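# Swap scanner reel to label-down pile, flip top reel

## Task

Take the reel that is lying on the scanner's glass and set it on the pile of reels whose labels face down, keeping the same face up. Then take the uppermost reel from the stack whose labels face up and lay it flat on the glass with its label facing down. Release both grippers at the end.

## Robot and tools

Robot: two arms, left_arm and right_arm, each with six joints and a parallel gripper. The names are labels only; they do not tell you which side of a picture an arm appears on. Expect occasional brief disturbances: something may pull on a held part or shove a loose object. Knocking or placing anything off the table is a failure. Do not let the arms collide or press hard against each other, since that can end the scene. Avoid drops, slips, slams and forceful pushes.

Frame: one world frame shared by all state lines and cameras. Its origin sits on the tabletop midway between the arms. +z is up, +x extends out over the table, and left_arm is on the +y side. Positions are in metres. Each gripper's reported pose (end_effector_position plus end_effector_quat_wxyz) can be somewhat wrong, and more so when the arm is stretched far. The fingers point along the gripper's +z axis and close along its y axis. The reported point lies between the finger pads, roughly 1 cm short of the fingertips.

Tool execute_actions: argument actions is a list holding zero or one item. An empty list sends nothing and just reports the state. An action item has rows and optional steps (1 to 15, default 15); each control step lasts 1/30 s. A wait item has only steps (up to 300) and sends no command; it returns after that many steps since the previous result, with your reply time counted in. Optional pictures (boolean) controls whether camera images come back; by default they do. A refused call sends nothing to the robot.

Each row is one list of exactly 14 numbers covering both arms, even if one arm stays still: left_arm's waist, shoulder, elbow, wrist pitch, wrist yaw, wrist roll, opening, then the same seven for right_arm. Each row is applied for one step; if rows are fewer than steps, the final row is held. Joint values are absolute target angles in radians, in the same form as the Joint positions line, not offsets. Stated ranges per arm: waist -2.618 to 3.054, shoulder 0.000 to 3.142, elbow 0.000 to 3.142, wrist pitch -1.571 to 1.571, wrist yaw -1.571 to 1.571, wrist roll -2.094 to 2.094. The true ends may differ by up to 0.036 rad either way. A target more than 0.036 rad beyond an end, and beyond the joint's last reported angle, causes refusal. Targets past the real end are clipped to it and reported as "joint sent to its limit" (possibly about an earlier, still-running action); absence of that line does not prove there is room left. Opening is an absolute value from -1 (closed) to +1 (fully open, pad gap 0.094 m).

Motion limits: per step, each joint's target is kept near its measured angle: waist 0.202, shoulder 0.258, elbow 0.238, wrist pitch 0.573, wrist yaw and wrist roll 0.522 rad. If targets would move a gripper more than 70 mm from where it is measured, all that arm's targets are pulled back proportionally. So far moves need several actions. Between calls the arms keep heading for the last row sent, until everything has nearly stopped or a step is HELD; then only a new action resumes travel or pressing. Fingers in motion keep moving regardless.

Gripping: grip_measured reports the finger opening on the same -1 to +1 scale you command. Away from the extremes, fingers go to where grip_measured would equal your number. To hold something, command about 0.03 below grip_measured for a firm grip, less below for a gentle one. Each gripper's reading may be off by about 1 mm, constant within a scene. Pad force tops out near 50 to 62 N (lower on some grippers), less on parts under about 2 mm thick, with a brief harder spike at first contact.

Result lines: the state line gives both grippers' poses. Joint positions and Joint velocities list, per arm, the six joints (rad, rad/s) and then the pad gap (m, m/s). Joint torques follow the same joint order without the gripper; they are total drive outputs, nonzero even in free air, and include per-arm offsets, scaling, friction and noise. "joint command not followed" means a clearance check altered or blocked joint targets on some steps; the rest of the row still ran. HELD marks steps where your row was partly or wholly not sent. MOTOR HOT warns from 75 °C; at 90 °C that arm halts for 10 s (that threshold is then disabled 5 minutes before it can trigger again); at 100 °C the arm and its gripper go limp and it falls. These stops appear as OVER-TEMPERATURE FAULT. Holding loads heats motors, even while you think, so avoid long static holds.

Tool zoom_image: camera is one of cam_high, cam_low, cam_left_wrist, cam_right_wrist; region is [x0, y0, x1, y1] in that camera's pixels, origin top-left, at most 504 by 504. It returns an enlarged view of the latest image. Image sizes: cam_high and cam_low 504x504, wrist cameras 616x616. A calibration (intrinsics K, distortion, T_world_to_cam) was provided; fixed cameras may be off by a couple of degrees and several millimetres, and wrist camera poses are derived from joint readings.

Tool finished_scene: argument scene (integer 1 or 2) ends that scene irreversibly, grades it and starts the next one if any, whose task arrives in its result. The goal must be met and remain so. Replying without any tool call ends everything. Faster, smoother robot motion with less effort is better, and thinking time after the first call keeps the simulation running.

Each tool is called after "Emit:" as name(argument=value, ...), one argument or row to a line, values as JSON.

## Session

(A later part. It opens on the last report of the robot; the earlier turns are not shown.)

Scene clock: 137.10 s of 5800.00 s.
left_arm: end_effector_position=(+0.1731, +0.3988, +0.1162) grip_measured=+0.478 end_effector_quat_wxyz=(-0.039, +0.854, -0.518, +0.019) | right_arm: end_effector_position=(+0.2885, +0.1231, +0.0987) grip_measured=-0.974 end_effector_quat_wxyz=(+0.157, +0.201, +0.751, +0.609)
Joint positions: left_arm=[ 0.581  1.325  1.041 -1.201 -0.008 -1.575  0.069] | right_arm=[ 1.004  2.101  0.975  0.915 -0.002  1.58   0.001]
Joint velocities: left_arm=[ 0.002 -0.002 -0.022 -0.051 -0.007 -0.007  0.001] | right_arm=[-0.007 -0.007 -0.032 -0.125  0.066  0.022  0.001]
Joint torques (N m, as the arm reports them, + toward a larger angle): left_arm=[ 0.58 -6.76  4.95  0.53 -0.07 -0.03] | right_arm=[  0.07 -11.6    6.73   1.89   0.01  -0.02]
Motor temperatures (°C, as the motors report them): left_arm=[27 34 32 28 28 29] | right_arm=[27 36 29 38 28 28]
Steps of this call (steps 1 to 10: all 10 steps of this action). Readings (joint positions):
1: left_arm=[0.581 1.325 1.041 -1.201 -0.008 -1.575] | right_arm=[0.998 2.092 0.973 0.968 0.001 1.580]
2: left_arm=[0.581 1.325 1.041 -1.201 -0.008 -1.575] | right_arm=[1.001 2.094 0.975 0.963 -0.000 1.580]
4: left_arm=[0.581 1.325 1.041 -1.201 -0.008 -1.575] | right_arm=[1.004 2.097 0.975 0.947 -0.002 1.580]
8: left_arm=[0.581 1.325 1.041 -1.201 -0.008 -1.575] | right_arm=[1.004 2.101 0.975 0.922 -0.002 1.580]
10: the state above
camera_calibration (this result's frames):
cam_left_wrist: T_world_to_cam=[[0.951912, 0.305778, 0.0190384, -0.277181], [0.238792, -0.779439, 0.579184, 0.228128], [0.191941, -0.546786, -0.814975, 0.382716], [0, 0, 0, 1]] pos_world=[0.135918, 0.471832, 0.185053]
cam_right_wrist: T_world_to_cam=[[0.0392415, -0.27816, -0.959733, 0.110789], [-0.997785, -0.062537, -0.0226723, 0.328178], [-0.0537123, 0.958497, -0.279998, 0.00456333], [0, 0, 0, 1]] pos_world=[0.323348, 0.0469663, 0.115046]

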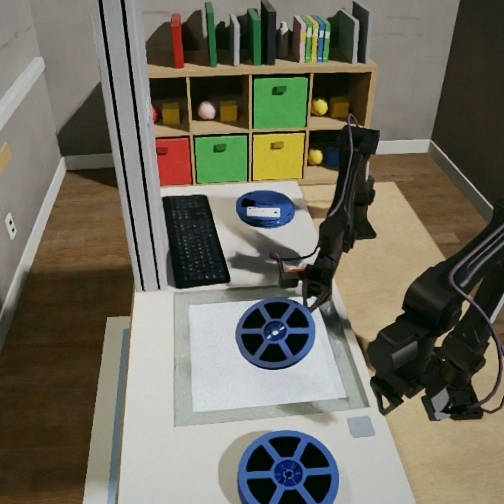

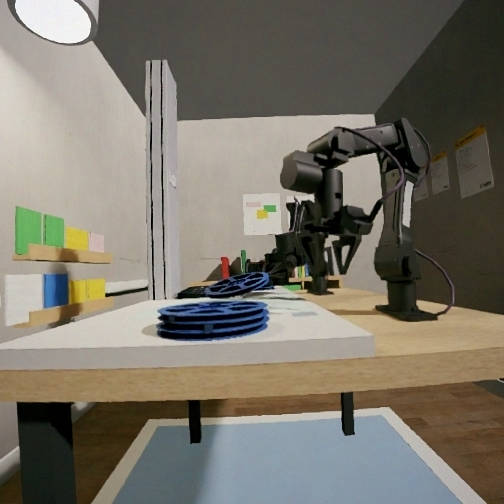

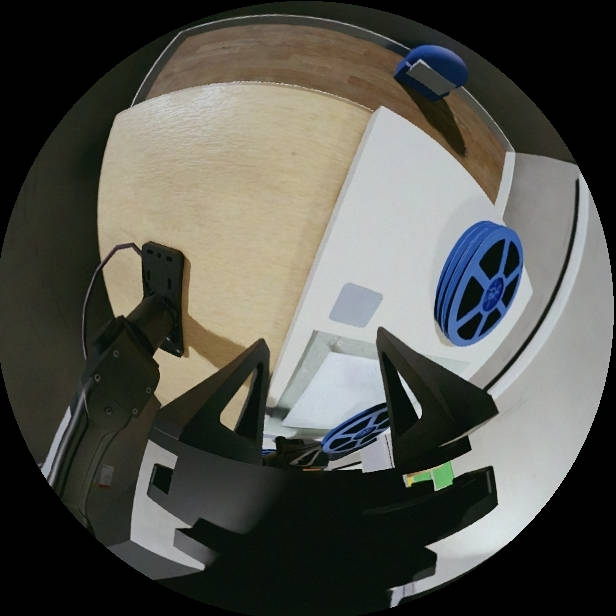

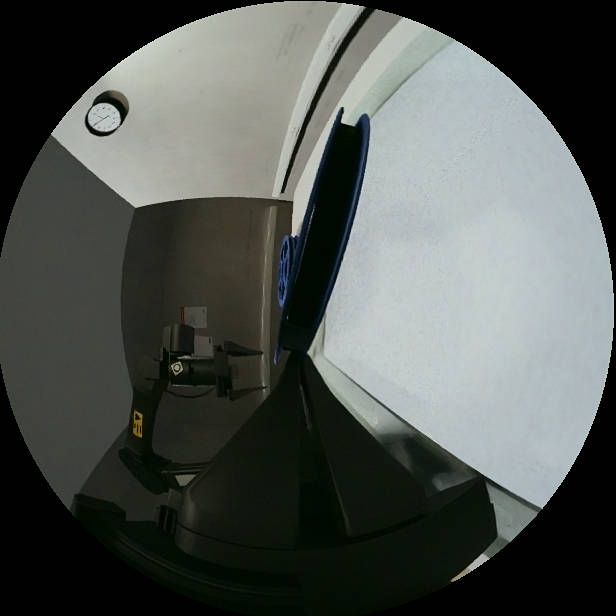

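Emit:
execute_actions(
  actions=[
    {"rows":[
[0.59,1.3,1.03,-1.2,-0.012,-1.578,0.48,1.005,2.09,1.01,0.944,0,1.575,-1],
[0.59,1.3,1.03,-1.2,-0.012,-1.578,0.48,1.005,2.09,1.01,0.938,0,1.575,-1],
[0.59,1.3,1.03,-1.2,-0.012,-1.578,0.48,1.005,2.09,1.01,0.932,0,1.575,-1],
[0.59,1.3,1.03,-1.2,-0.012,-1.578,0.48,1.005,2.09,1.01,0.926,0,1.575,-1],
[0.59,1.3,1.03,-1.2,-0.012,-1.578,0.48,1.005,2.09,1.01,0.92,0,1.575,-1],
[0.59,1.3,1.03,-1.2,-0.012,-1.578,0.48,1.005,2.09,1.01,0.914,0,1.575,-1],
[0.59,1.3,1.03,-1.2,-0.012,-1.578,0.48,1.005,2.09,1.01,0.908,0,1.575,-1],
[0.59,1.3,1.03,-1.2,-0.012,-1.578,0.48,1.005,2.09,1.01,0.902,0,1.575,-1],
[0.59,1.3,1.03,-1.2,-0.012,-1.578,0.48,1.005,2.09,1.01,0.896,0,1.575,-1],
[0.59,1.3,1.03,-1.2,-0.012,-1.578,0.48,1.005,2.09,1.01,0.89,0,1.575,-1],
[0.59,1.3,1.03,-1.2,-0.012,-1.578,0.48,1.005,2.09,1.01,0.885,0,1.575,-1],
[0.59,1.3,1.03,-1.2,-0.012,-1.578,0.48,1.005,2.09,1.01,0.88,0,1.575,-1]
],"steps":15},
  ],
  pictures=true,
)

Emit:
zoom_image(
  camera="cam_low",
  region=[160, 230, 320, 310],
)

Scene clock: 139.43 s of 5800.00 s.
left_arm: end_effector_position=(+0.1731, +0.3988, +0.1162) grip_measured=+0.478 end_effector_quat_wxyz=(-0.039, +0.854, -0.518, +0.019) | right_arm: end_effector_position=(+0.2866, +0.1197, +0.0834) grip_measured=-0.974 end_effector_quat_wxyz=(+0.150, +0.206, +0.770, +0.584)
Joint positions: left_arm=[ 0.581  1.325  1.041 -1.201 -0.008 -1.575  0.069] | right_arm=[ 1.004  2.101  0.975  0.851 -0.002  1.58   0.001]
Joint velocities: left_arm=[-0.002  0.007 -0.032  0.007 -0.007 -0.051 -0.   ] | right_arm=[-0.017  0.002  0.002 -0.066  0.051 -0.037  0.   ]
Joint torques (N m, as the arm reports them, + toward a larger angle): left_arm=[ 0.7  -6.73  4.71  0.53 -0.04 -0.05] | right_arm=[  0.15 -11.49   6.68   1.81   0.02  -0.05]
Motor temperatures (°C, as the motors report them): left_arm=[27 34 32 28 28 29] | right_arm=[26 36 29 38 28 28]
Steps of this call (steps 1 to 15: the robot went on to your last target; steps 16 to 55: nothing new was sent; steps 56 to 70: all 15 steps of this action). Readings (joint positions):
56: left_arm=[0.581 1.325 1.041 -1.201 -0.008 -1.575] | right_arm=[1.004 2.101 0.975 0.910 -0.002 1.580]
57: left_arm=[0.581 1.325 1.041 -1.201 -0.008 -1.575] | right_arm=[1.004 2.101 0.975 0.908 -0.002 1.580]
59: left_arm=[0.581 1.325 1.041 -1.201 -0.008 -1.575] | right_arm=[1.004 2.101 0.975 0.903 -0.002 1.580]
63: left_arm=[0.581 1.325 1.041 -1.201 -0.008 -1.575] | right_arm=[1.004 2.101 0.975 0.885 -0.002 1.580]
70: the state above
camera_calibration (this result's frames):
cam_left_wrist: T_world_to_cam=[[0.951912, 0.305778, 0.0190384, -0.277181], [0.238792, -0.779439, 0.579184, 0.228128], [0.191941, -0.546786, -0.814975, 0.382716], [0, 0, 0, 1]] pos_world=[0.135918, 0.471832, 0.185053]
cam_right_wrist: T_world_to_cam=[[0.0093305, -0.330919, -0.943613, 0.108735], [-0.99795, -0.0628282, 0.0121657, 0.322916], [-0.0633114, 0.941565, -0.330827, 0.0123657], [0, 0, 0, 1]] pos_world=[0.322022, 0.0446274, 0.102766]

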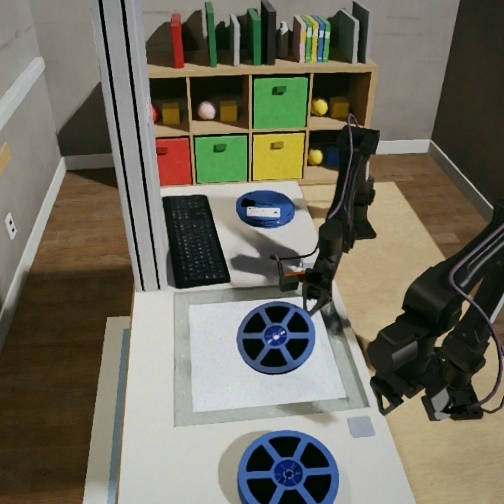

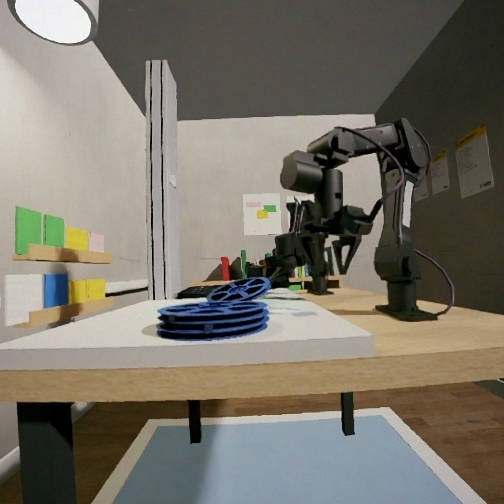

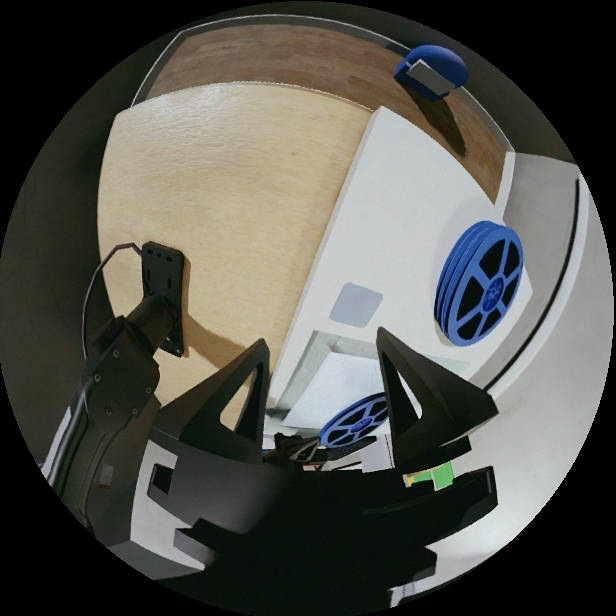

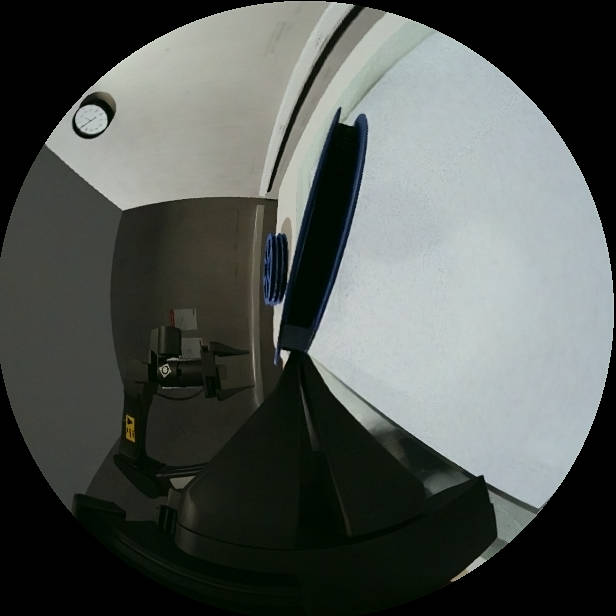

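Region (160, 230, 320, 310) of cam_low's 504x504 image, scaled by 3.150, with more detail than that image has.

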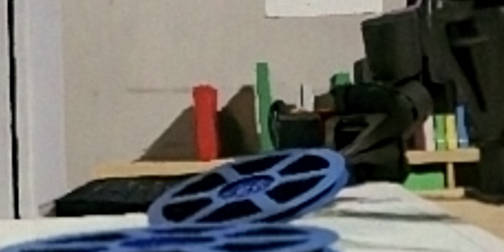

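Emit:
execute_actions(
  actions=[
    {"rows":[
[0.59,1.3,1.03,-1.2,-0.012,-1.578,0.48,1.005,2.09,1.01,0.874,0,1.575,-1],
[0.59,1.3,1.03,-1.2,-0.012,-1.578,0.48,1.005,2.09,1.01,0.868,0,1.575,-1],
[0.59,1.3,1.03,-1.2,-0.012,-1.578,0.48,1.005,2.09,1.012,0.862,0,1.575,-1],
[0.59,1.3,1.03,-1.2,-0.012,-1.578,0.48,1.005,2.09,1.012,0.856,0,1.575,-1],
[0.59,1.3,1.03,-1.2,-0.012,-1.578,0.48,1.005,2.09,1.012,0.85,0,1.575,-1],
[0.59,1.3,1.03,-1.2,-0.012,-1.578,0.48,1.005,2.09,1.012,0.844,0,1.575,-1],
[0.59,1.3,1.03,-1.2,-0.012,-1.578,0.48,1.005,2.09,1.012,0.838,0,1.575,-1],
[0.59,1.3,1.03,-1.2,-0.012,-1.578,0.48,1.005,2.09,1.012,0.832,0,1.575,-1],
[0.59,1.3,1.03,-1.2,-0.012,-1.578,0.48,1.005,2.09,1.012,0.826,0,1.575,-1],
[0.59,1.3,1.03,-1.2,-0.012,-1.578,0.48,1.005,2.09,1.012,0.82,0,1.575,-1],
[0.59,1.3,1.03,-1.2,-0.012,-1.578,0.48,1.005,2.09,1.012,0.814,0,1.575,-1],
[0.59,1.3,1.03,-1.2,-0.012,-1.578,0.48,1.005,2.09,1.012,0.81,0,1.575,-1]
],"steps":15},
  ],
  pictures=true,
)

Emit:
zoom_image(
  camera="cam_right_wrist",
  region=[230, 280, 380, 430],
)

Scene clock: 146.60 s of 5800.00 s.
left_arm: end_effector_position=(+0.1731, +0.3988, +0.1162) grip_measured=+0.478 end_effector_quat_wxyz=(-0.039, +0.854, -0.518, +0.019) | right_arm: end_effector_position=(+0.2854, +0.1174, +0.0746) grip_measured=-0.974 end_effector_quat_wxyz=(+0.147, +0.209, +0.781, +0.570)
Joint positions: left_arm=[ 0.581  1.325  1.041 -1.201 -0.008 -1.575  0.069] | right_arm=[ 1.004  2.101  0.975  0.814 -0.002  1.58   0.001]
Joint velocities: left_arm=[-0.002 -0.012 -0.007  0.022  0.051  0.037 -0.001] | right_arm=[-0.007  0.002 -0.002  0.081  0.022 -0.007  0.001]
Joint torques (N m, as the arm reports them, + toward a larger angle): left_arm=[ 0.69 -6.8   5.01  0.55 -0.05 -0.04] | right_arm=[  0.04 -11.52   6.88   1.42   0.01  -0.01]
Motor temperatures (°C, as the motors report them): left_arm=[27 34 32 28 28 29] | right_arm=[26 37 30 39 28 28]
Steps of this call (steps 1 to 15: the robot went on to your last target; steps 16 to 90: nothing new was sent; then 3.67 s passed at rest; steps 91 to 105: all 15 steps of this action). Readings (joint positions):
91: left_arm=[0.581 1.325 1.041 -1.201 -0.008 -1.575] | right_arm=[1.004 2.101 0.975 0.847 -0.002 1.580]
92: left_arm=[0.581 1.325 1.041 -1.201 -0.008 -1.575] | right_arm=[1.004 2.101 0.975 0.846 -0.002 1.580]
94: left_arm=[0.581 1.325 1.041 -1.201 -0.008 -1.575] | right_arm=[1.004 2.101 0.975 0.841 -0.002 1.580]
98: left_arm=[0.581 1.325 1.041 -1.201 -0.008 -1.575] | right_arm=[1.004 2.101 0.975 0.828 -0.002 1.580]
105: the state above
camera_calibration (this result's frames):
cam_left_wrist: T_world_to_cam=[[0.951912, 0.305778, 0.0190384, -0.277181], [0.238792, -0.779439, 0.579184, 0.228128], [0.191941, -0.546786, -0.814975, 0.382716], [0, 0, 0, 1]] pos_world=[0.135918, 0.471832, 0.185053]
cam_right_wrist: T_world_to_cam=[[-0.00782652, -0.361169, -0.932467, 0.107275], [-0.997569, -0.061747, 0.0322892, 0.319884], [-0.069239, 0.930454, -0.359808, 0.0167482], [0, 0, 0, 1]] pos_world=[0.321106, 0.0429129, 0.0957276]

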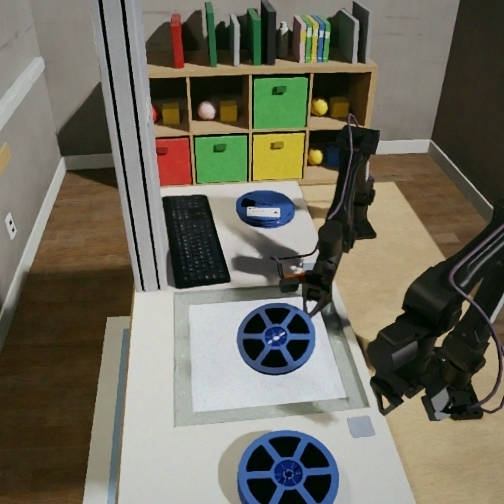

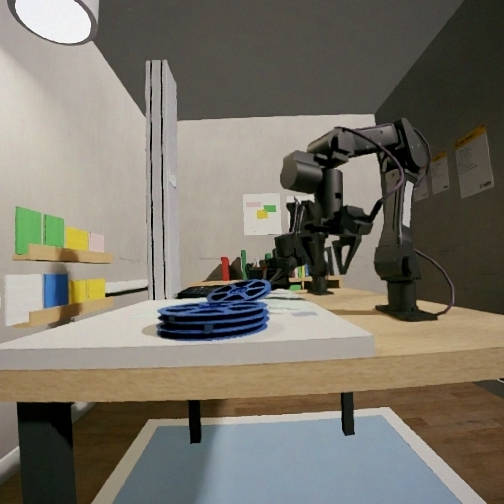

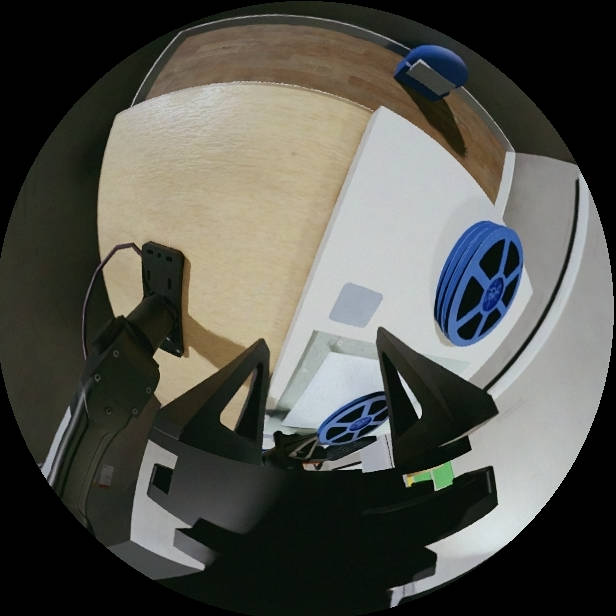

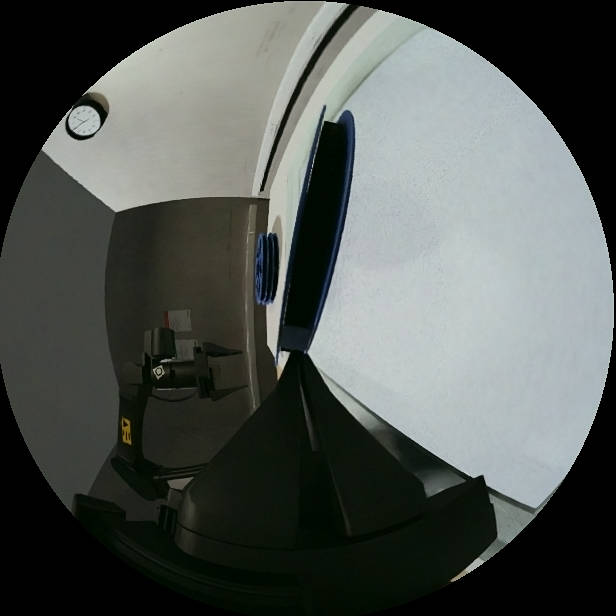

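Region (230, 280, 380, 430) of cam_right_wrist's 616x616 image, scaled by 3.360, with more detail than that image has.

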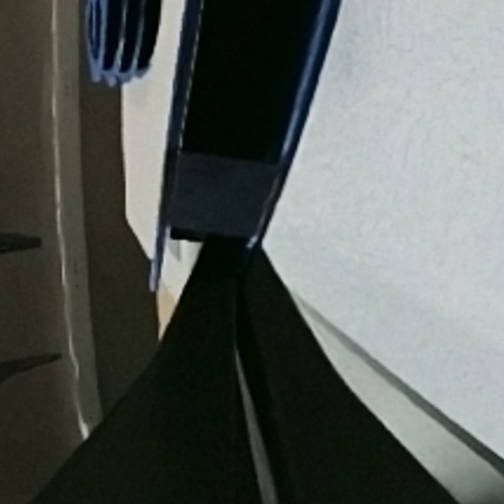

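Emit:
execute_actions(
  actions=[
    {"rows":[
[0.59,1.3,1.03,-1.2,-0.012,-1.578,0.48,1.005,2.086,1.016,0.797,0,1.575,-1],
[0.59,1.3,1.03,-1.2,-0.012,-1.578,0.48,1.005,2.083,1.02,0.783,0,1.575,-1],
[0.59,1.3,1.03,-1.2,-0.012,-1.578,0.48,1.005,2.08,1.024,0.769,0,1.575,-0.98],
[0.59,1.3,1.03,-1.2,-0.012,-1.578,0.48,1.005,2.078,1.028,0.755,0,1.575,-0.97],
[0.59,1.3,1.03,-1.2,-0.012,-1.578,0.48,1.005,2.076,1.032,0.741,0,1.575,-0.96],
[0.59,1.3,1.03,-1.2,-0.012,-1.578,0.48,1.005,2.074,1.036,0.727,0,1.575,-0.955],
[0.59,1.3,1.03,-1.2,-0.012,-1.578,0.48,1.005,2.072,1.04,0.713,0,1.575,-0.95],
[0.59,1.3,1.03,-1.2,-0.012,-1.578,0.48,1.005,2.07,1.044,0.699,0,1.575,-0.945],
[0.59,1.3,1.03,-1.2,-0.012,-1.578,0.48,1.005,2.069,1.048,0.685,0,1.575,-0.94],
[0.59,1.3,1.03,-1.2,-0.012,-1.578,0.48,1.005,2.068,1.052,0.671,0,1.575,-0.94],
[0.59,1.3,1.03,-1.2,-0.012,-1.578,0.48,1.005,2.066,1.056,0.657,0,1.575,-0.935],
[0.59,1.3,1.03,-1.2,-0.012,-1.578,0.48,1.005,2.065,1.06,0.643,0,1.575,-0.93],
[0.59,1.3,1.03,-1.2,-0.012,-1.578,0.48,1.005,2.064,1.063,0.629,0,1.575,-0.93],
[0.59,1.3,1.03,-1.2,-0.012,-1.578,0.48,1.005,2.063,1.066,0.615,0,1.575,-0.93],
[0.59,1.3,1.03,-1.2,-0.012,-1.578,0.48,1.005,2.062,1.069,0.602,0,1.575,-0.93]
],"steps":15},
  ],
  pictures=false,
)

Emit:
execute_actions(
  actions=[
    {"rows":[
[0.59,1.3,1.03,-1.2,-0.012,-1.578,0.48,1.005,2.062,1.069,0.60,0,1.575,-0.93]
],"steps":8},
  ],
  pictures=true,
)

Emit:
zoom_image(
  camera="cam_right_wrist",
  region=[230, 280, 380, 430],
)

Scene clock: 151.60 s of 5800.00 s.
left_arm: end_effector_position=(+0.1731, +0.3988, +0.1162) grip_measured=+0.478 end_effector_quat_wxyz=(-0.039, +0.854, -0.518, +0.019) | right_arm: end_effector_position=(+0.2859, +0.1184, +0.0601) grip_measured=-0.931 end_effector_quat_wxyz=(+0.136, +0.217, +0.809, +0.528)
Joint positions: left_arm=[ 0.581  1.325  1.041 -1.201 -0.008 -1.575  0.069] | right_arm=[ 1.004  2.099  1.03   0.653 -0.002  1.58   0.003]
Joint velocities: left_arm=[-0.007  0.017 -0.017  0.022  0.037  0.022 -0.001] | right_arm=[ 0.002 -0.032  0.09  -0.33  -0.007  0.037 -0.   ]
Joint torques (N m, as the arm reports them, + toward a larger angle): left_arm=[ 0.67 -6.85  4.81  0.54 -0.11 -0.02] | right_arm=[ -0.03 -13.95   6.73   1.5    0.03  -0.02]
Motor temperatures (°C, as the motors report them): left_arm=[27 34 32 28 28 29] | right_arm=[26 38 30 39 28 28]
Steps of this call (steps 1 to 15: the robot went on to your last target; steps 16 to 90: nothing new was sent; then 1.50 s passed at rest; steps 91 to 105: all 15 steps of this action). Readings (joint positions):
91: left_arm=[0.581 1.325 1.041 -1.201 -0.008 -1.575] | right_arm=[1.004 2.101 0.976 0.812 -0.002 1.580]
92: left_arm=[0.581 1.325 1.041 -1.201 -0.008 -1.575] | right_arm=[1.004 2.101 0.979 0.807 -0.002 1.580]
94: left_arm=[0.581 1.325 1.041 -1.201 -0.008 -1.575] | right_arm=[1.004 2.101 0.988 0.793 -0.002 1.580]
98: left_arm=[0.581 1.325 1.041 -1.201 -0.008 -1.575] | right_arm=[1.004 2.101 1.007 0.749 -0.002 1.580]
105: the state above

Scene clock: 151.87 s of 5800.00 s.
left_arm: end_effector_position=(+0.1731, +0.3988, +0.1162) grip_measured=+0.478 end_effector_quat_wxyz=(-0.039, +0.854, -0.518, +0.019) | right_arm: end_effector_position=(+0.2856, +0.1178, +0.0599) grip_measured=-0.930 end_effector_quat_wxyz=(+0.134, +0.218, +0.815, +0.520)
Joint positions: left_arm=[ 0.581  1.325  1.041 -1.201 -0.008 -1.575  0.069] | right_arm=[ 1.004  2.09   1.04   0.614 -0.002  1.58   0.003]
Joint velocities: left_arm=[ 0.002 -0.027  0.007 -0.037  0.037 -0.007 -0.001] | right_arm=[ 0.002 -0.017 -0.012  0.037  0.007 -0.007 -0.002]
Joint torques (N m, as the arm reports them, + toward a larger angle): left_arm=[ 0.69 -6.84  4.98  0.55 -0.03 -0.11] | right_arm=[  0.01 -13.51   6.61   1.35   0.04   0.  ]
Motor temperatures (°C, as the motors report them): left_arm=[27 34 32 28 28 29] | right_arm=[26 38 30 39 28 28]
Steps of this call (steps 1 to 8: all 8 steps of this action). Readings (joint positions):
1: left_arm=[0.581 1.325 1.041 -1.201 -0.008 -1.575] | right_arm=[1.004 2.098 1.033 0.641 -0.002 1.580]
2: left_arm=[0.581 1.325 1.041 -1.201 -0.008 -1.575] | right_arm=[1.004 2.096 1.035 0.633 -0.002 1.580]
4: left_arm=[0.581 1.325 1.041 -1.201 -0.008 -1.575] | right_arm=[1.004 2.092 1.038 0.623 -0.002 1.580]
8: the state above
camera_calibration (this result's frames):
cam_left_wrist: T_world_to_cam=[[0.951912, 0.305778, 0.0190384, -0.277181], [0.238792, -0.779439, 0.579184, 0.228128], [0.191941, -0.546786, -0.814975, 0.382716], [0, 0, 0, 1]] pos_world=[0.135918, 0.471832, 0.185053]
cam_right_wrist: T_world_to_cam=[[-0.0636593, -0.459651, -0.885815, 0.118551], [-0.993516, -0.0545966, 0.0997296, 0.314594], [-0.0942033, 0.88642, -0.453195, 0.0290021], [0, 0, 0, 1]] pos_world=[0.322834, 0.04596, 0.0867837]

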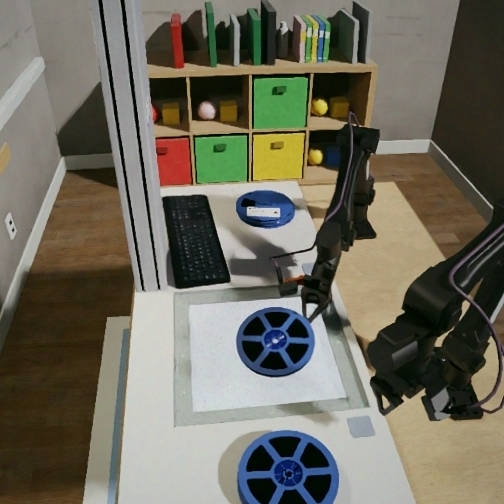

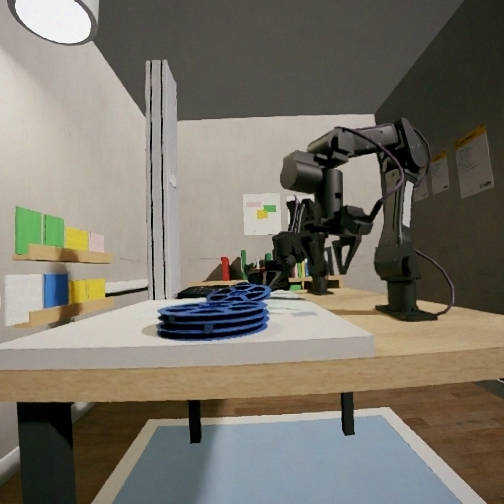

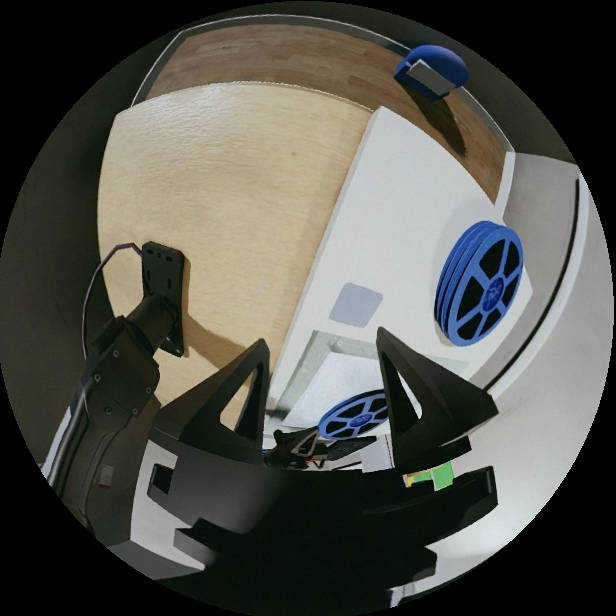

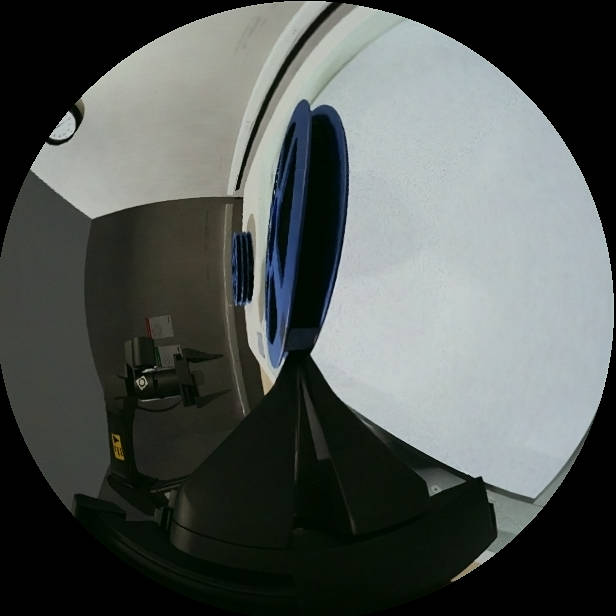

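Region (230, 280, 380, 430) of cam_right_wrist's 616x616 image, scaled by 3.360, with more detail than that image has.

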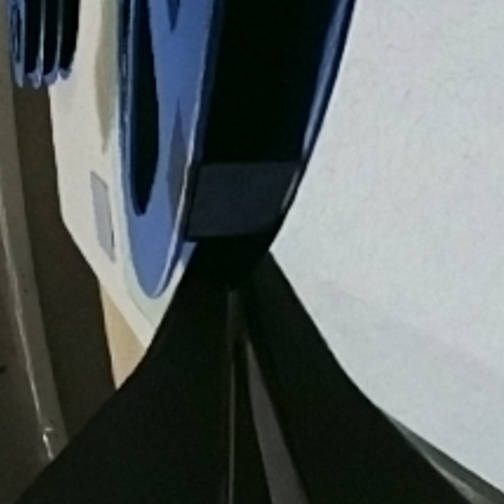

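Emit:
execute_actions(
  actions=[
    {"rows":[
[0.59,1.3,1.03,-1.2,-0.012,-1.578,0.48,1.005,2.06,1.075,0.592,0,1.575,-0.925],
[0.59,1.3,1.03,-1.2,-0.012,-1.578,0.48,1.005,2.058,1.081,0.582,0,1.575,-0.92],
[0.59,1.3,1.03,-1.2,-0.012,-1.578,0.48,1.005,2.056,1.087,0.571,0,1.575,-0.915],
[0.59,1.3,1.03,-1.2,-0.012,-1.578,0.48,1.005,2.054,1.092,0.56,0,1.575,-0.91],
[0.59,1.3,1.03,-1.2,-0.012,-1.578,0.48,1.005,2.052,1.097,0.549,0,1.575,-0.905],
[0.59,1.3,1.03,-1.2,-0.012,-1.578,0.48,1.005,2.051,1.102,0.538,0,1.575,-0.90],
[0.59,1.3,1.03,-1.2,-0.012,-1.578,0.48,1.005,2.05,1.106,0.527,0,1.575,-0.90],
[0.59,1.3,1.03,-1.2,-0.012,-1.578,0.48,1.005,2.05,1.11,0.516,0,1.575,-0.90],
[0.59,1.3,1.03,-1.2,-0.012,-1.578,0.48,1.005,2.05,1.114,0.505,0,1.575,-0.90],
[0.59,1.3,1.03,-1.2,-0.012,-1.578,0.48,1.005,2.05,1.117,0.494,0,1.575,-0.90],
[0.59,1.3,1.03,-1.2,-0.012,-1.578,0.48,1.005,2.05,1.12,0.483,0,1.575,-0.90],
[0.59,1.3,1.03,-1.2,-0.012,-1.578,0.48,1.005,2.05,1.122,0.472,0,1.575,-0.90],
[0.59,1.3,1.03,-1.2,-0.012,-1.578,0.48,1.005,2.05,1.124,0.461,0,1.575,-0.90],
[0.59,1.3,1.03,-1.2,-0.012,-1.578,0.48,1.005,2.05,1.124,0.45,0,1.575,-0.90],
[0.59,1.3,1.03,-1.2,-0.012,-1.578,0.48,1.005,2.05,1.124,0.44,0,1.575,-0.90]
],"steps":15},
  ],
  pictures=false,
)

Emit:
execute_actions(
  actions=[
    {"rows":[
[0.59,1.3,1.03,-1.2,-0.012,-1.578,0.48,1.005,2.05,1.124,0.435,0,1.575,-0.90]
],"steps":9},
  ],
  pictures=true,
)

Emit:
zoom_image(
  camera="cam_right_wrist",
  region=[230, 280, 380, 430],
)

Scene clock: 156.80 s of 5800.00 s.
left_arm: end_effector_position=(+0.1731, +0.3988, +0.1162) grip_measured=+0.478 end_effector_quat_wxyz=(-0.039, +0.854, -0.518, +0.019) | right_arm: end_effector_position=(+0.2863, +0.1191, +0.0591) grip_measured=-0.902 end_effector_quat_wxyz=(+0.127, +0.223, +0.831, +0.494)
Joint positions: left_arm=[ 0.581  1.325  1.041 -1.201 -0.008 -1.575  0.069] | right_arm=[ 1.004  2.078  1.093  0.484 -0.002  1.58   0.005]
Joint velocities: left_arm=[-0.017 -0.012 -0.007  0.022 -0.051  0.037  0.001] | right_arm=[-0.007 -0.017  0.027 -0.3   -0.007 -0.007  0.   ]
Joint torques (N m, as the arm reports them, + toward a larger angle): left_arm=[ 0.64 -6.95  4.82  0.55 -0.03 -0.07] | right_arm=[  0.12 -13.49   6.71   1.31   0.05  -0.05]
Motor temperatures (°C, as the motors report them): left_arm=[27 34 32 28 28 29] | right_arm=[26 39 30 39 28 28]
Steps of this call (steps 1 to 15: the robot went on to your last target; steps 16 to 90: nothing new was sent; then 1.43 s passed at rest; steps 91 to 105: all 15 steps of this action). Readings (joint positions):
91: left_arm=[0.581 1.325 1.041 -1.201 -0.008 -1.575] | right_arm=[1.004 2.090 1.040 0.608 -0.002 1.580]
92: left_arm=[0.581 1.325 1.041 -1.201 -0.008 -1.575] | right_arm=[1.004 2.090 1.042 0.603 -0.002 1.580]
94: left_arm=[0.581 1.325 1.041 -1.201 -0.008 -1.575] | right_arm=[1.004 2.090 1.049 0.587 -0.002 1.580]
98: left_arm=[0.581 1.325 1.041 -1.201 -0.008 -1.575] | right_arm=[1.004 2.086 1.067 0.548 -0.002 1.580]
105: the state above

Scene clock: 157.10 s of 5800.00 s.
left_arm: end_effector_position=(+0.1731, +0.3988, +0.1162) grip_measured=+0.478 end_effector_quat_wxyz=(-0.039, +0.854, -0.518, +0.019) | right_arm: end_effector_position=(+0.2848, +0.1161, +0.0530) grip_measured=-0.902 end_effector_quat_wxyz=(+0.124, +0.225, +0.838, +0.481)
Joint positions: left_arm=[ 0.581  1.325  1.041 -1.201 -0.008 -1.575  0.069] | right_arm=[ 1.004  2.078  1.094  0.454 -0.001  1.58   0.005]
Joint velocities: left_arm=[-0.012 -0.027  0.002  0.037  0.037  0.051  0.001] | right_arm=[-0.002 -0.002 -0.002  0.051 -0.007 -0.081  0.001]
Joint torques (N m, as the arm reports them, + toward a larger angle): left_arm=[ 0.8  -6.84  5.01  0.53 -0.08 -0.05] | right_arm=[  0.08 -13.44   6.74   1.18   0.02  -0.02]
Motor temperatures (°C, as the motors report them): left_arm=[27 34 32 28 28 29] | right_arm=[26 39 30 39 28 28]
Steps of this call (steps 1 to 9: all 9 steps of this action). Readings (joint positions):
1: left_arm=[0.581 1.325 1.041 -1.201 -0.008 -1.575] | right_arm=[1.004 2.078 1.094 0.476 -0.002 1.580]
2: left_arm=[0.581 1.325 1.041 -1.201 -0.008 -1.575] | right_arm=[1.004 2.078 1.094 0.469 -0.002 1.580]
4: left_arm=[0.581 1.325 1.041 -1.201 -0.008 -1.575] | right_arm=[1.004 2.078 1.094 0.459 -0.002 1.580]
8: left_arm=[0.581 1.325 1.041 -1.201 -0.008 -1.575] | right_arm=[1.004 2.078 1.094 0.454 -0.001 1.580]
9: the state above
camera_calibration (this result's frames):
cam_left_wrist: T_world_to_cam=[[0.951912, 0.305778, 0.0190384, -0.277181], [0.238792, -0.779439, 0.579184, 0.228128], [0.191941, -0.546786, -0.814975, 0.382716], [0, 0, 0, 1]] pos_world=[0.135918, 0.471832, 0.185053]
cam_right_wrist: T_world_to_cam=[[-0.103569, -0.530021, -0.841636, 0.128769], [-0.987848, -0.0437807, 0.149132, 0.308889], [-0.115891, 0.846853, -0.519046, 0.0415725], [0, 0, 0, 1]] pos_world=[0.323289, 0.0465679, 0.0838893]

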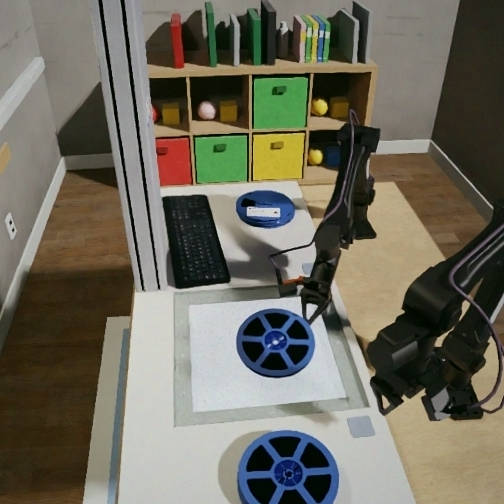

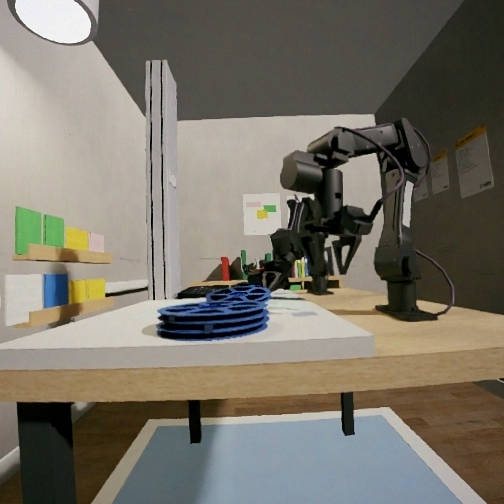

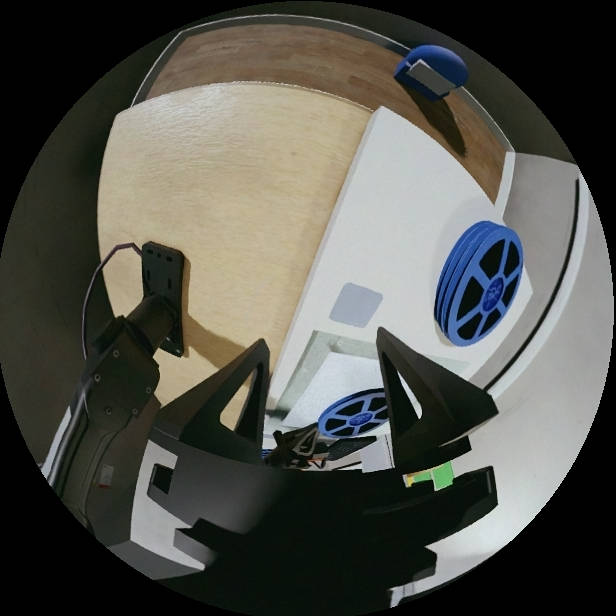

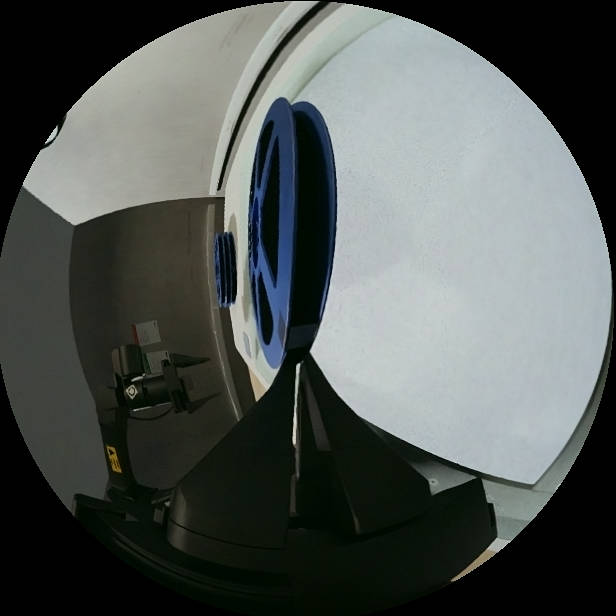

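Region (230, 280, 380, 430) of cam_right_wrist's 616x616 image, scaled by 3.360, with more detail than that image has.

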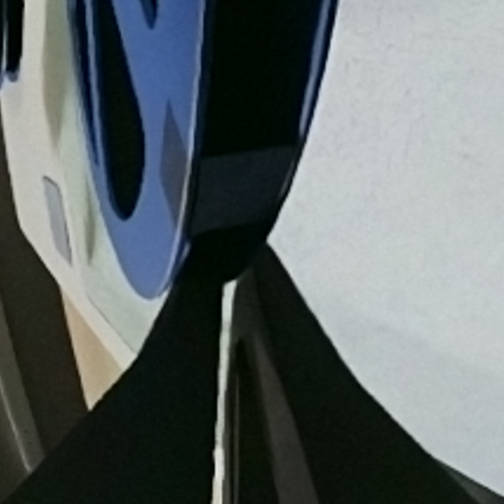

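Emit:
execute_actions(
  actions=[
    {"rows":[
[0.59,1.3,1.03,-1.2,-0.012,-1.578,0.48,1.005,2.048,1.115,0.435,0,1.575,-0.90],
[0.59,1.3,1.03,-1.2,-0.012,-1.578,0.48,1.005,2.046,1.108,0.433,0,1.575,-0.90],
[0.59,1.3,1.03,-1.2,-0.012,-1.578,0.48,1.005,2.044,1.102,0.431,0,1.575,-0.90],
[0.59,1.3,1.03,-1.2,-0.012,-1.578,0.48,1.005,2.042,1.097,0.429,0,1.575,-0.90],
[0.59,1.3,1.03,-1.2,-0.012,-1.578,0.48,1.005,2.04,1.093,0.427,0,1.575,-0.90],
[0.59,1.3,1.03,-1.2,-0.012,-1.578,0.48,1.005,2.038,1.09,0.425,0,1.575,-0.90],
[0.59,1.3,1.03,-1.2,-0.012,-1.578,0.48,1.005,2.036,1.087,0.423,0,1.575,-0.90],
[0.59,1.3,1.03,-1.2,-0.012,-1.578,0.48,1.005,2.035,1.084,0.421,0,1.575,-0.90],
[0.59,1.3,1.03,-1.2,-0.012,-1.578,0.48,1.005,2.034,1.082,0.419,0,1.575,-0.90],
[0.59,1.3,1.03,-1.2,-0.012,-1.578,0.48,1.005,2.033,1.08,0.417,0,1.575,-0.90],
[0.59,1.3,1.03,-1.2,-0.012,-1.578,0.48,1.005,2.032,1.078,0.415,0,1.575,-0.90],
[0.59,1.3,1.03,-1.2,-0.012,-1.578,0.48,1.005,2.031,1.076,0.413,0,1.575,-0.90],
[0.59,1.3,1.03,-1.2,-0.012,-1.578,0.48,1.005,2.03,1.075,0.41,0,1.575,-0.90]
],"steps":15},
  ],
  pictures=true,
)

Emit:
zoom_image(
  camera="cam_right_wrist",
  region=[230, 280, 380, 430],
)

Scene clock: 161.20 s of 5800.00 s.
left_arm: end_effector_position=(+0.1731, +0.3988, +0.1162) grip_measured=+0.478 end_effector_quat_wxyz=(-0.039, +0.854, -0.518, +0.019) | right_arm: end_effector_position=(+0.2829, +0.1126, +0.0552) grip_measured=-0.902 end_effector_quat_wxyz=(+0.123, +0.226, +0.841, +0.476)
Joint positions: left_arm=[ 0.581  1.325  1.041 -1.201 -0.008 -1.575  0.069] | right_arm=[ 1.004  2.058  1.087  0.427 -0.     1.58   0.005]
Joint velocities: left_arm=[-0.012 -0.002 -0.017 -0.007 -0.051 -0.081 -0.   ] | right_arm=[ 0.007 -0.012 -0.061 -0.051 -0.066  0.051 -0.002]
Joint torques (N m, as the arm reports them, + toward a larger angle): left_arm=[ 0.79 -6.53  4.96  0.54 -0.03 -0.01] | right_arm=[  0.12 -13.27   4.32   1.27   0.    -0.02]
Motor temperatures (°C, as the motors report them): left_arm=[27 34 32 28 28 29] | right_arm=[26 39 30 39 28 28]
Steps of this call (steps 1 to 15: the robot went on to your last target; steps 16 to 90: nothing new was sent; then 0.60 s passed at rest; steps 91 to 105: all 15 steps of this action). Readings (joint positions):
91: left_arm=[0.581 1.325 1.041 -1.201 -0.008 -1.575] | right_arm=[1.004 2.078 1.094 0.454 -0.000 1.580]
92: left_arm=[0.581 1.325 1.041 -1.201 -0.008 -1.575] | right_arm=[1.004 2.078 1.094 0.453 -0.000 1.580]
94: left_arm=[0.581 1.325 1.041 -1.201 -0.008 -1.575] | right_arm=[1.004 2.077 1.094 0.451 -0.000 1.580]
98: left_arm=[0.581 1.325 1.041 -1.201 -0.008 -1.575] | right_arm=[1.004 2.067 1.094 0.442 -0.000 1.580]
105: the state above
camera_calibration (this result's frames):
cam_left_wrist: T_world_to_cam=[[0.951912, 0.305778, 0.0190384, -0.277181], [0.238792, -0.779439, 0.579184, 0.228128], [0.191941, -0.546786, -0.814975, 0.382716], [0, 0, 0, 1]] pos_world=[0.135918, 0.471832, 0.185053]
cam_right_wrist: T_world_to_cam=[[-0.108964, -0.539525, -0.834889, 0.130806], [-0.986912, -0.0417222, 0.155768, 0.305656], [-0.118874, 0.840935, -0.527918, 0.047472], [0, 0, 0, 1]] pos_world=[0.321552, 0.043405, 0.0866587]

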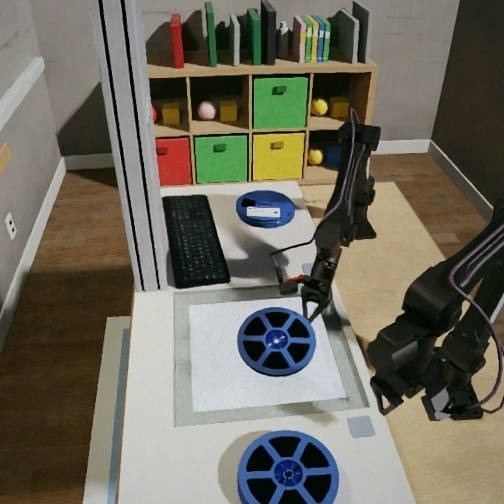

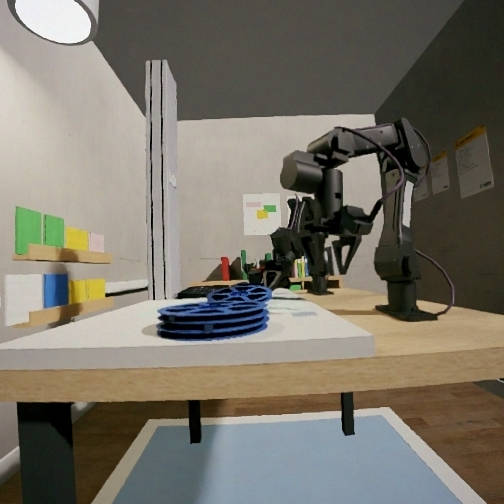

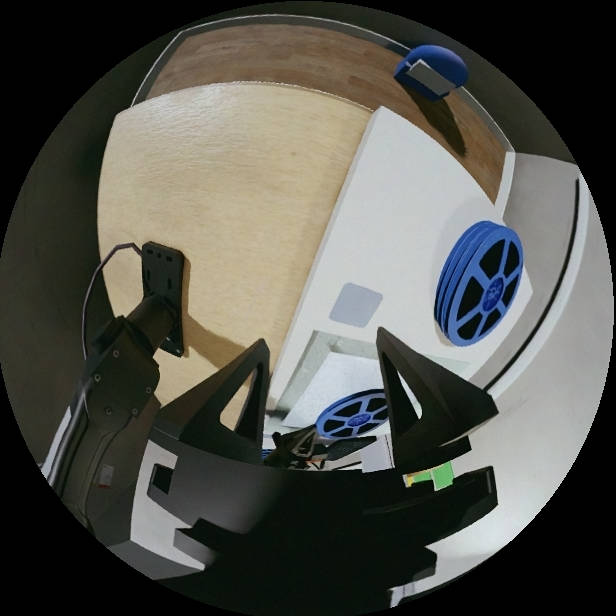

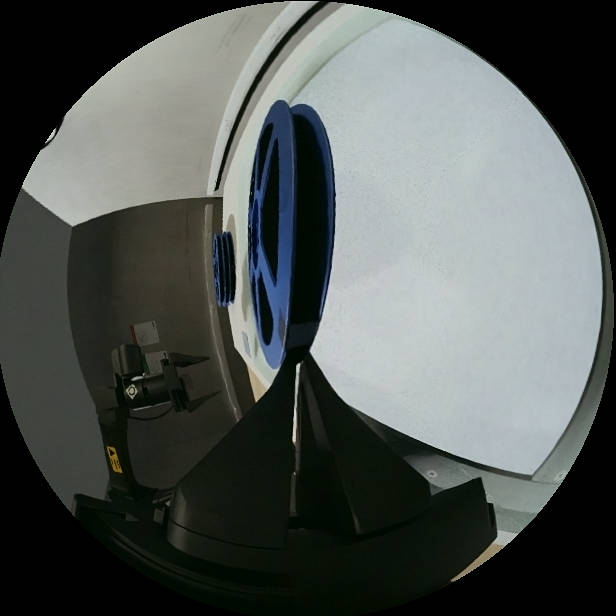

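Region (230, 280, 380, 430) of cam_right_wrist's 616x616 image, scaled by 3.360, with more detail than that image has.

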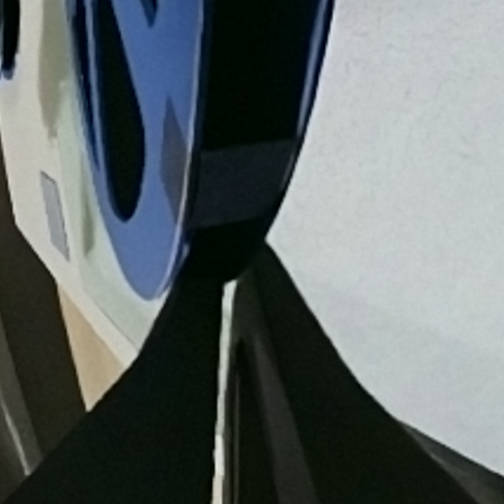

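Emit:
execute_actions(
  actions=[
    {"rows":[
[0.59,1.3,1.03,-1.2,-0.012,-1.578,0.48,1.005,2.03,1.075,0.41,0,1.575,-0.895],
[0.59,1.3,1.03,-1.2,-0.012,-1.578,0.48,1.005,2.03,1.075,0.41,0,1.575,-0.89],
[0.59,1.3,1.03,-1.2,-0.012,-1.578,0.48,1.005,2.03,1.075,0.41,0,1.575,-0.885],
[0.59,1.3,1.03,-1.2,-0.012,-1.578,0.48,1.005,2.03,1.075,0.41,0,1.575,-0.88],
[0.59,1.3,1.03,-1.2,-0.012,-1.578,0.48,1.005,2.03,1.075,0.41,0,1.575,-0.875],
[0.59,1.3,1.03,-1.2,-0.012,-1.578,0.48,1.005,2.03,1.075,0.41,0,1.575,-0.87],
[0.59,1.3,1.03,-1.2,-0.012,-1.578,0.48,1.005,2.03,1.075,0.41,0,1.575,-0.865],
[0.59,1.3,1.03,-1.2,-0.012,-1.578,0.48,1.005,2.03,1.075,0.41,0,1.575,-0.86],
[0.59,1.3,1.03,-1.2,-0.012,-1.578,0.48,1.005,2.03,1.075,0.41,0,1.575,-0.855],
[0.59,1.3,1.03,-1.2,-0.012,-1.578,0.48,1.005,2.03,1.075,0.41,0,1.575,-0.85]
],"steps":15},
  ],
  pictures=true,
)

Emit:
zoom_image(
  camera="cam_right_wrist",
  region=[230, 280, 380, 430],
)

Scene clock: 164.33 s of 5800.00 s.
left_arm: end_effector_position=(+0.1731, +0.3988, +0.1162) grip_measured=+0.478 end_effector_quat_wxyz=(-0.039, +0.854, -0.518, +0.019) | right_arm: end_effector_position=(+0.2819, +0.1110, +0.0525) grip_measured=-0.852 end_effector_quat_wxyz=(+0.122, +0.226, +0.843, +0.472)
Joint positions: left_arm=[ 0.581  1.325  1.041 -1.201 -0.008 -1.575  0.069] | right_arm=[ 1.004  2.058  1.084  0.422 -0.     1.58   0.007]
Joint velocities: left_arm=[-0.002 -0.002  0.012 -0.007 -0.051 -0.037  0.002] | right_arm=[-0.007 -0.012 -0.007 -0.139  0.022 -0.022 -0.001]
Joint torques (N m, as the arm reports them, + toward a larger angle): left_arm=[ 0.68 -6.69  4.88  0.53 -0.05 -0.06] | right_arm=[ -0.02 -13.21   4.22   1.27   0.    -0.02]
Motor temperatures (°C, as the motors report them): left_arm=[27 34 32 28 28 29] | right_arm=[26 40 30 39 28 28]
Steps of this call (steps 1 to 15: the robot went on to your last target; steps 16 to 79: nothing new was sent; steps 80 to 94: all 15 steps of this action). Readings (joint positions):
80: left_arm=[0.581 1.325 1.041 -1.201 -0.008 -1.575] | right_arm=[1.004 2.058 1.084 0.424 -0.000 1.580]
81: left_arm=[0.581 1.325 1.041 -1.201 -0.008 -1.575] | right_arm=[1.004 2.058 1.084 0.424 -0.000 1.580]
83: left_arm=[0.581 1.325 1.041 -1.201 -0.008 -1.575] | right_arm=[1.004 2.058 1.084 0.423 -0.000 1.580]
87: left_arm=[0.581 1.325 1.041 -1.201 -0.008 -1.575] | right_arm=[1.004 2.058 1.084 0.422 -0.000 1.580]
94: the state above
camera_calibration (this result's frames):
cam_left_wrist: T_world_to_cam=[[0.951912, 0.305778, 0.0190384, -0.277181], [0.238792, -0.779439, 0.579184, 0.228128], [0.191941, -0.546786, -0.814975, 0.382716], [0, 0, 0, 1]] pos_world=[0.135918, 0.471832, 0.185053]
cam_right_wrist: T_world_to_cam=[[-0.11288, -0.546431, -0.829862, 0.129143], [-0.986168, -0.0404092, 0.160748, 0.304482], [-0.121372, 0.836529, -0.534311, 0.0488197], [0, 0, 0, 1]] pos_world=[0.320774, 0.0420324, 0.0843104]

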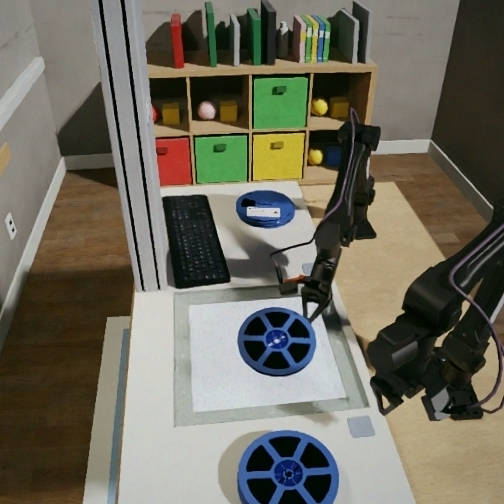

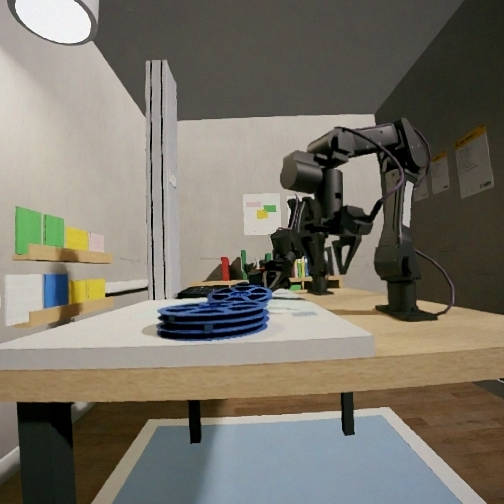

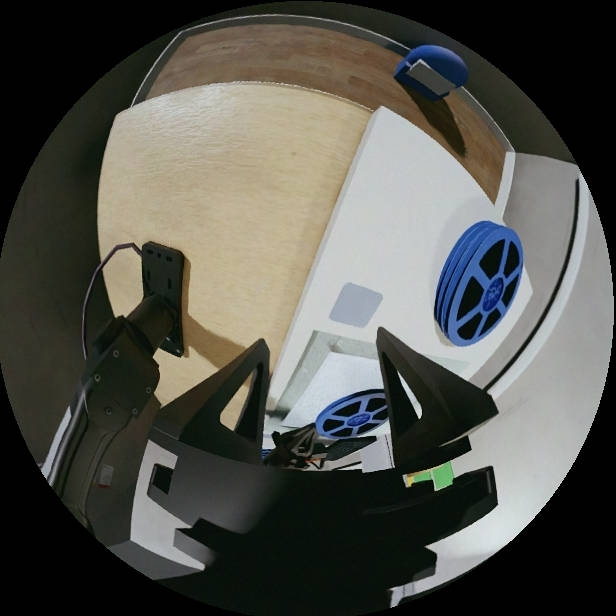

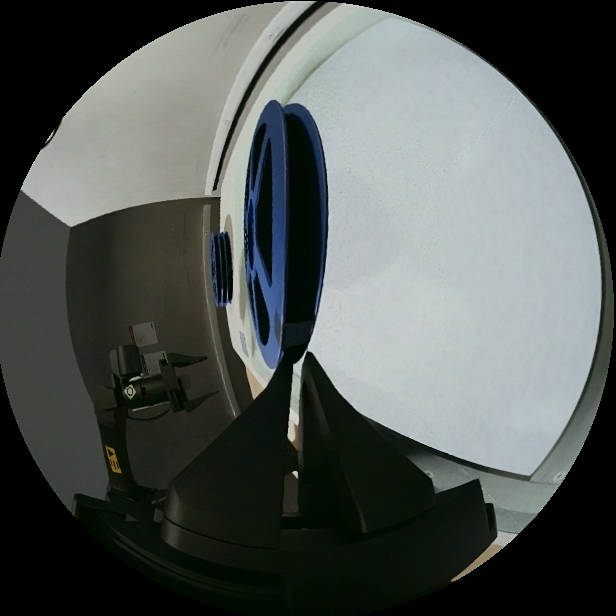

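Region (230, 280, 380, 430) of cam_right_wrist's 616x616 image, scaled by 3.360, with more detail than that image has.

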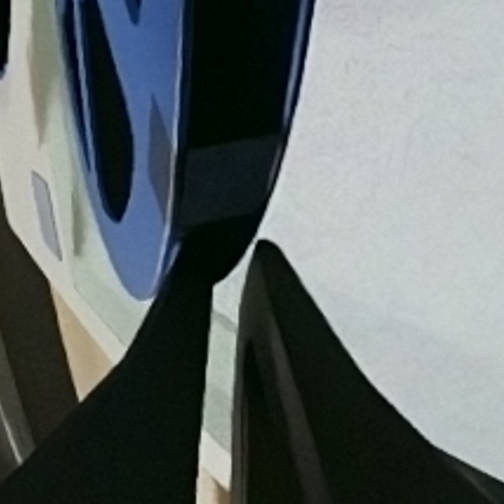

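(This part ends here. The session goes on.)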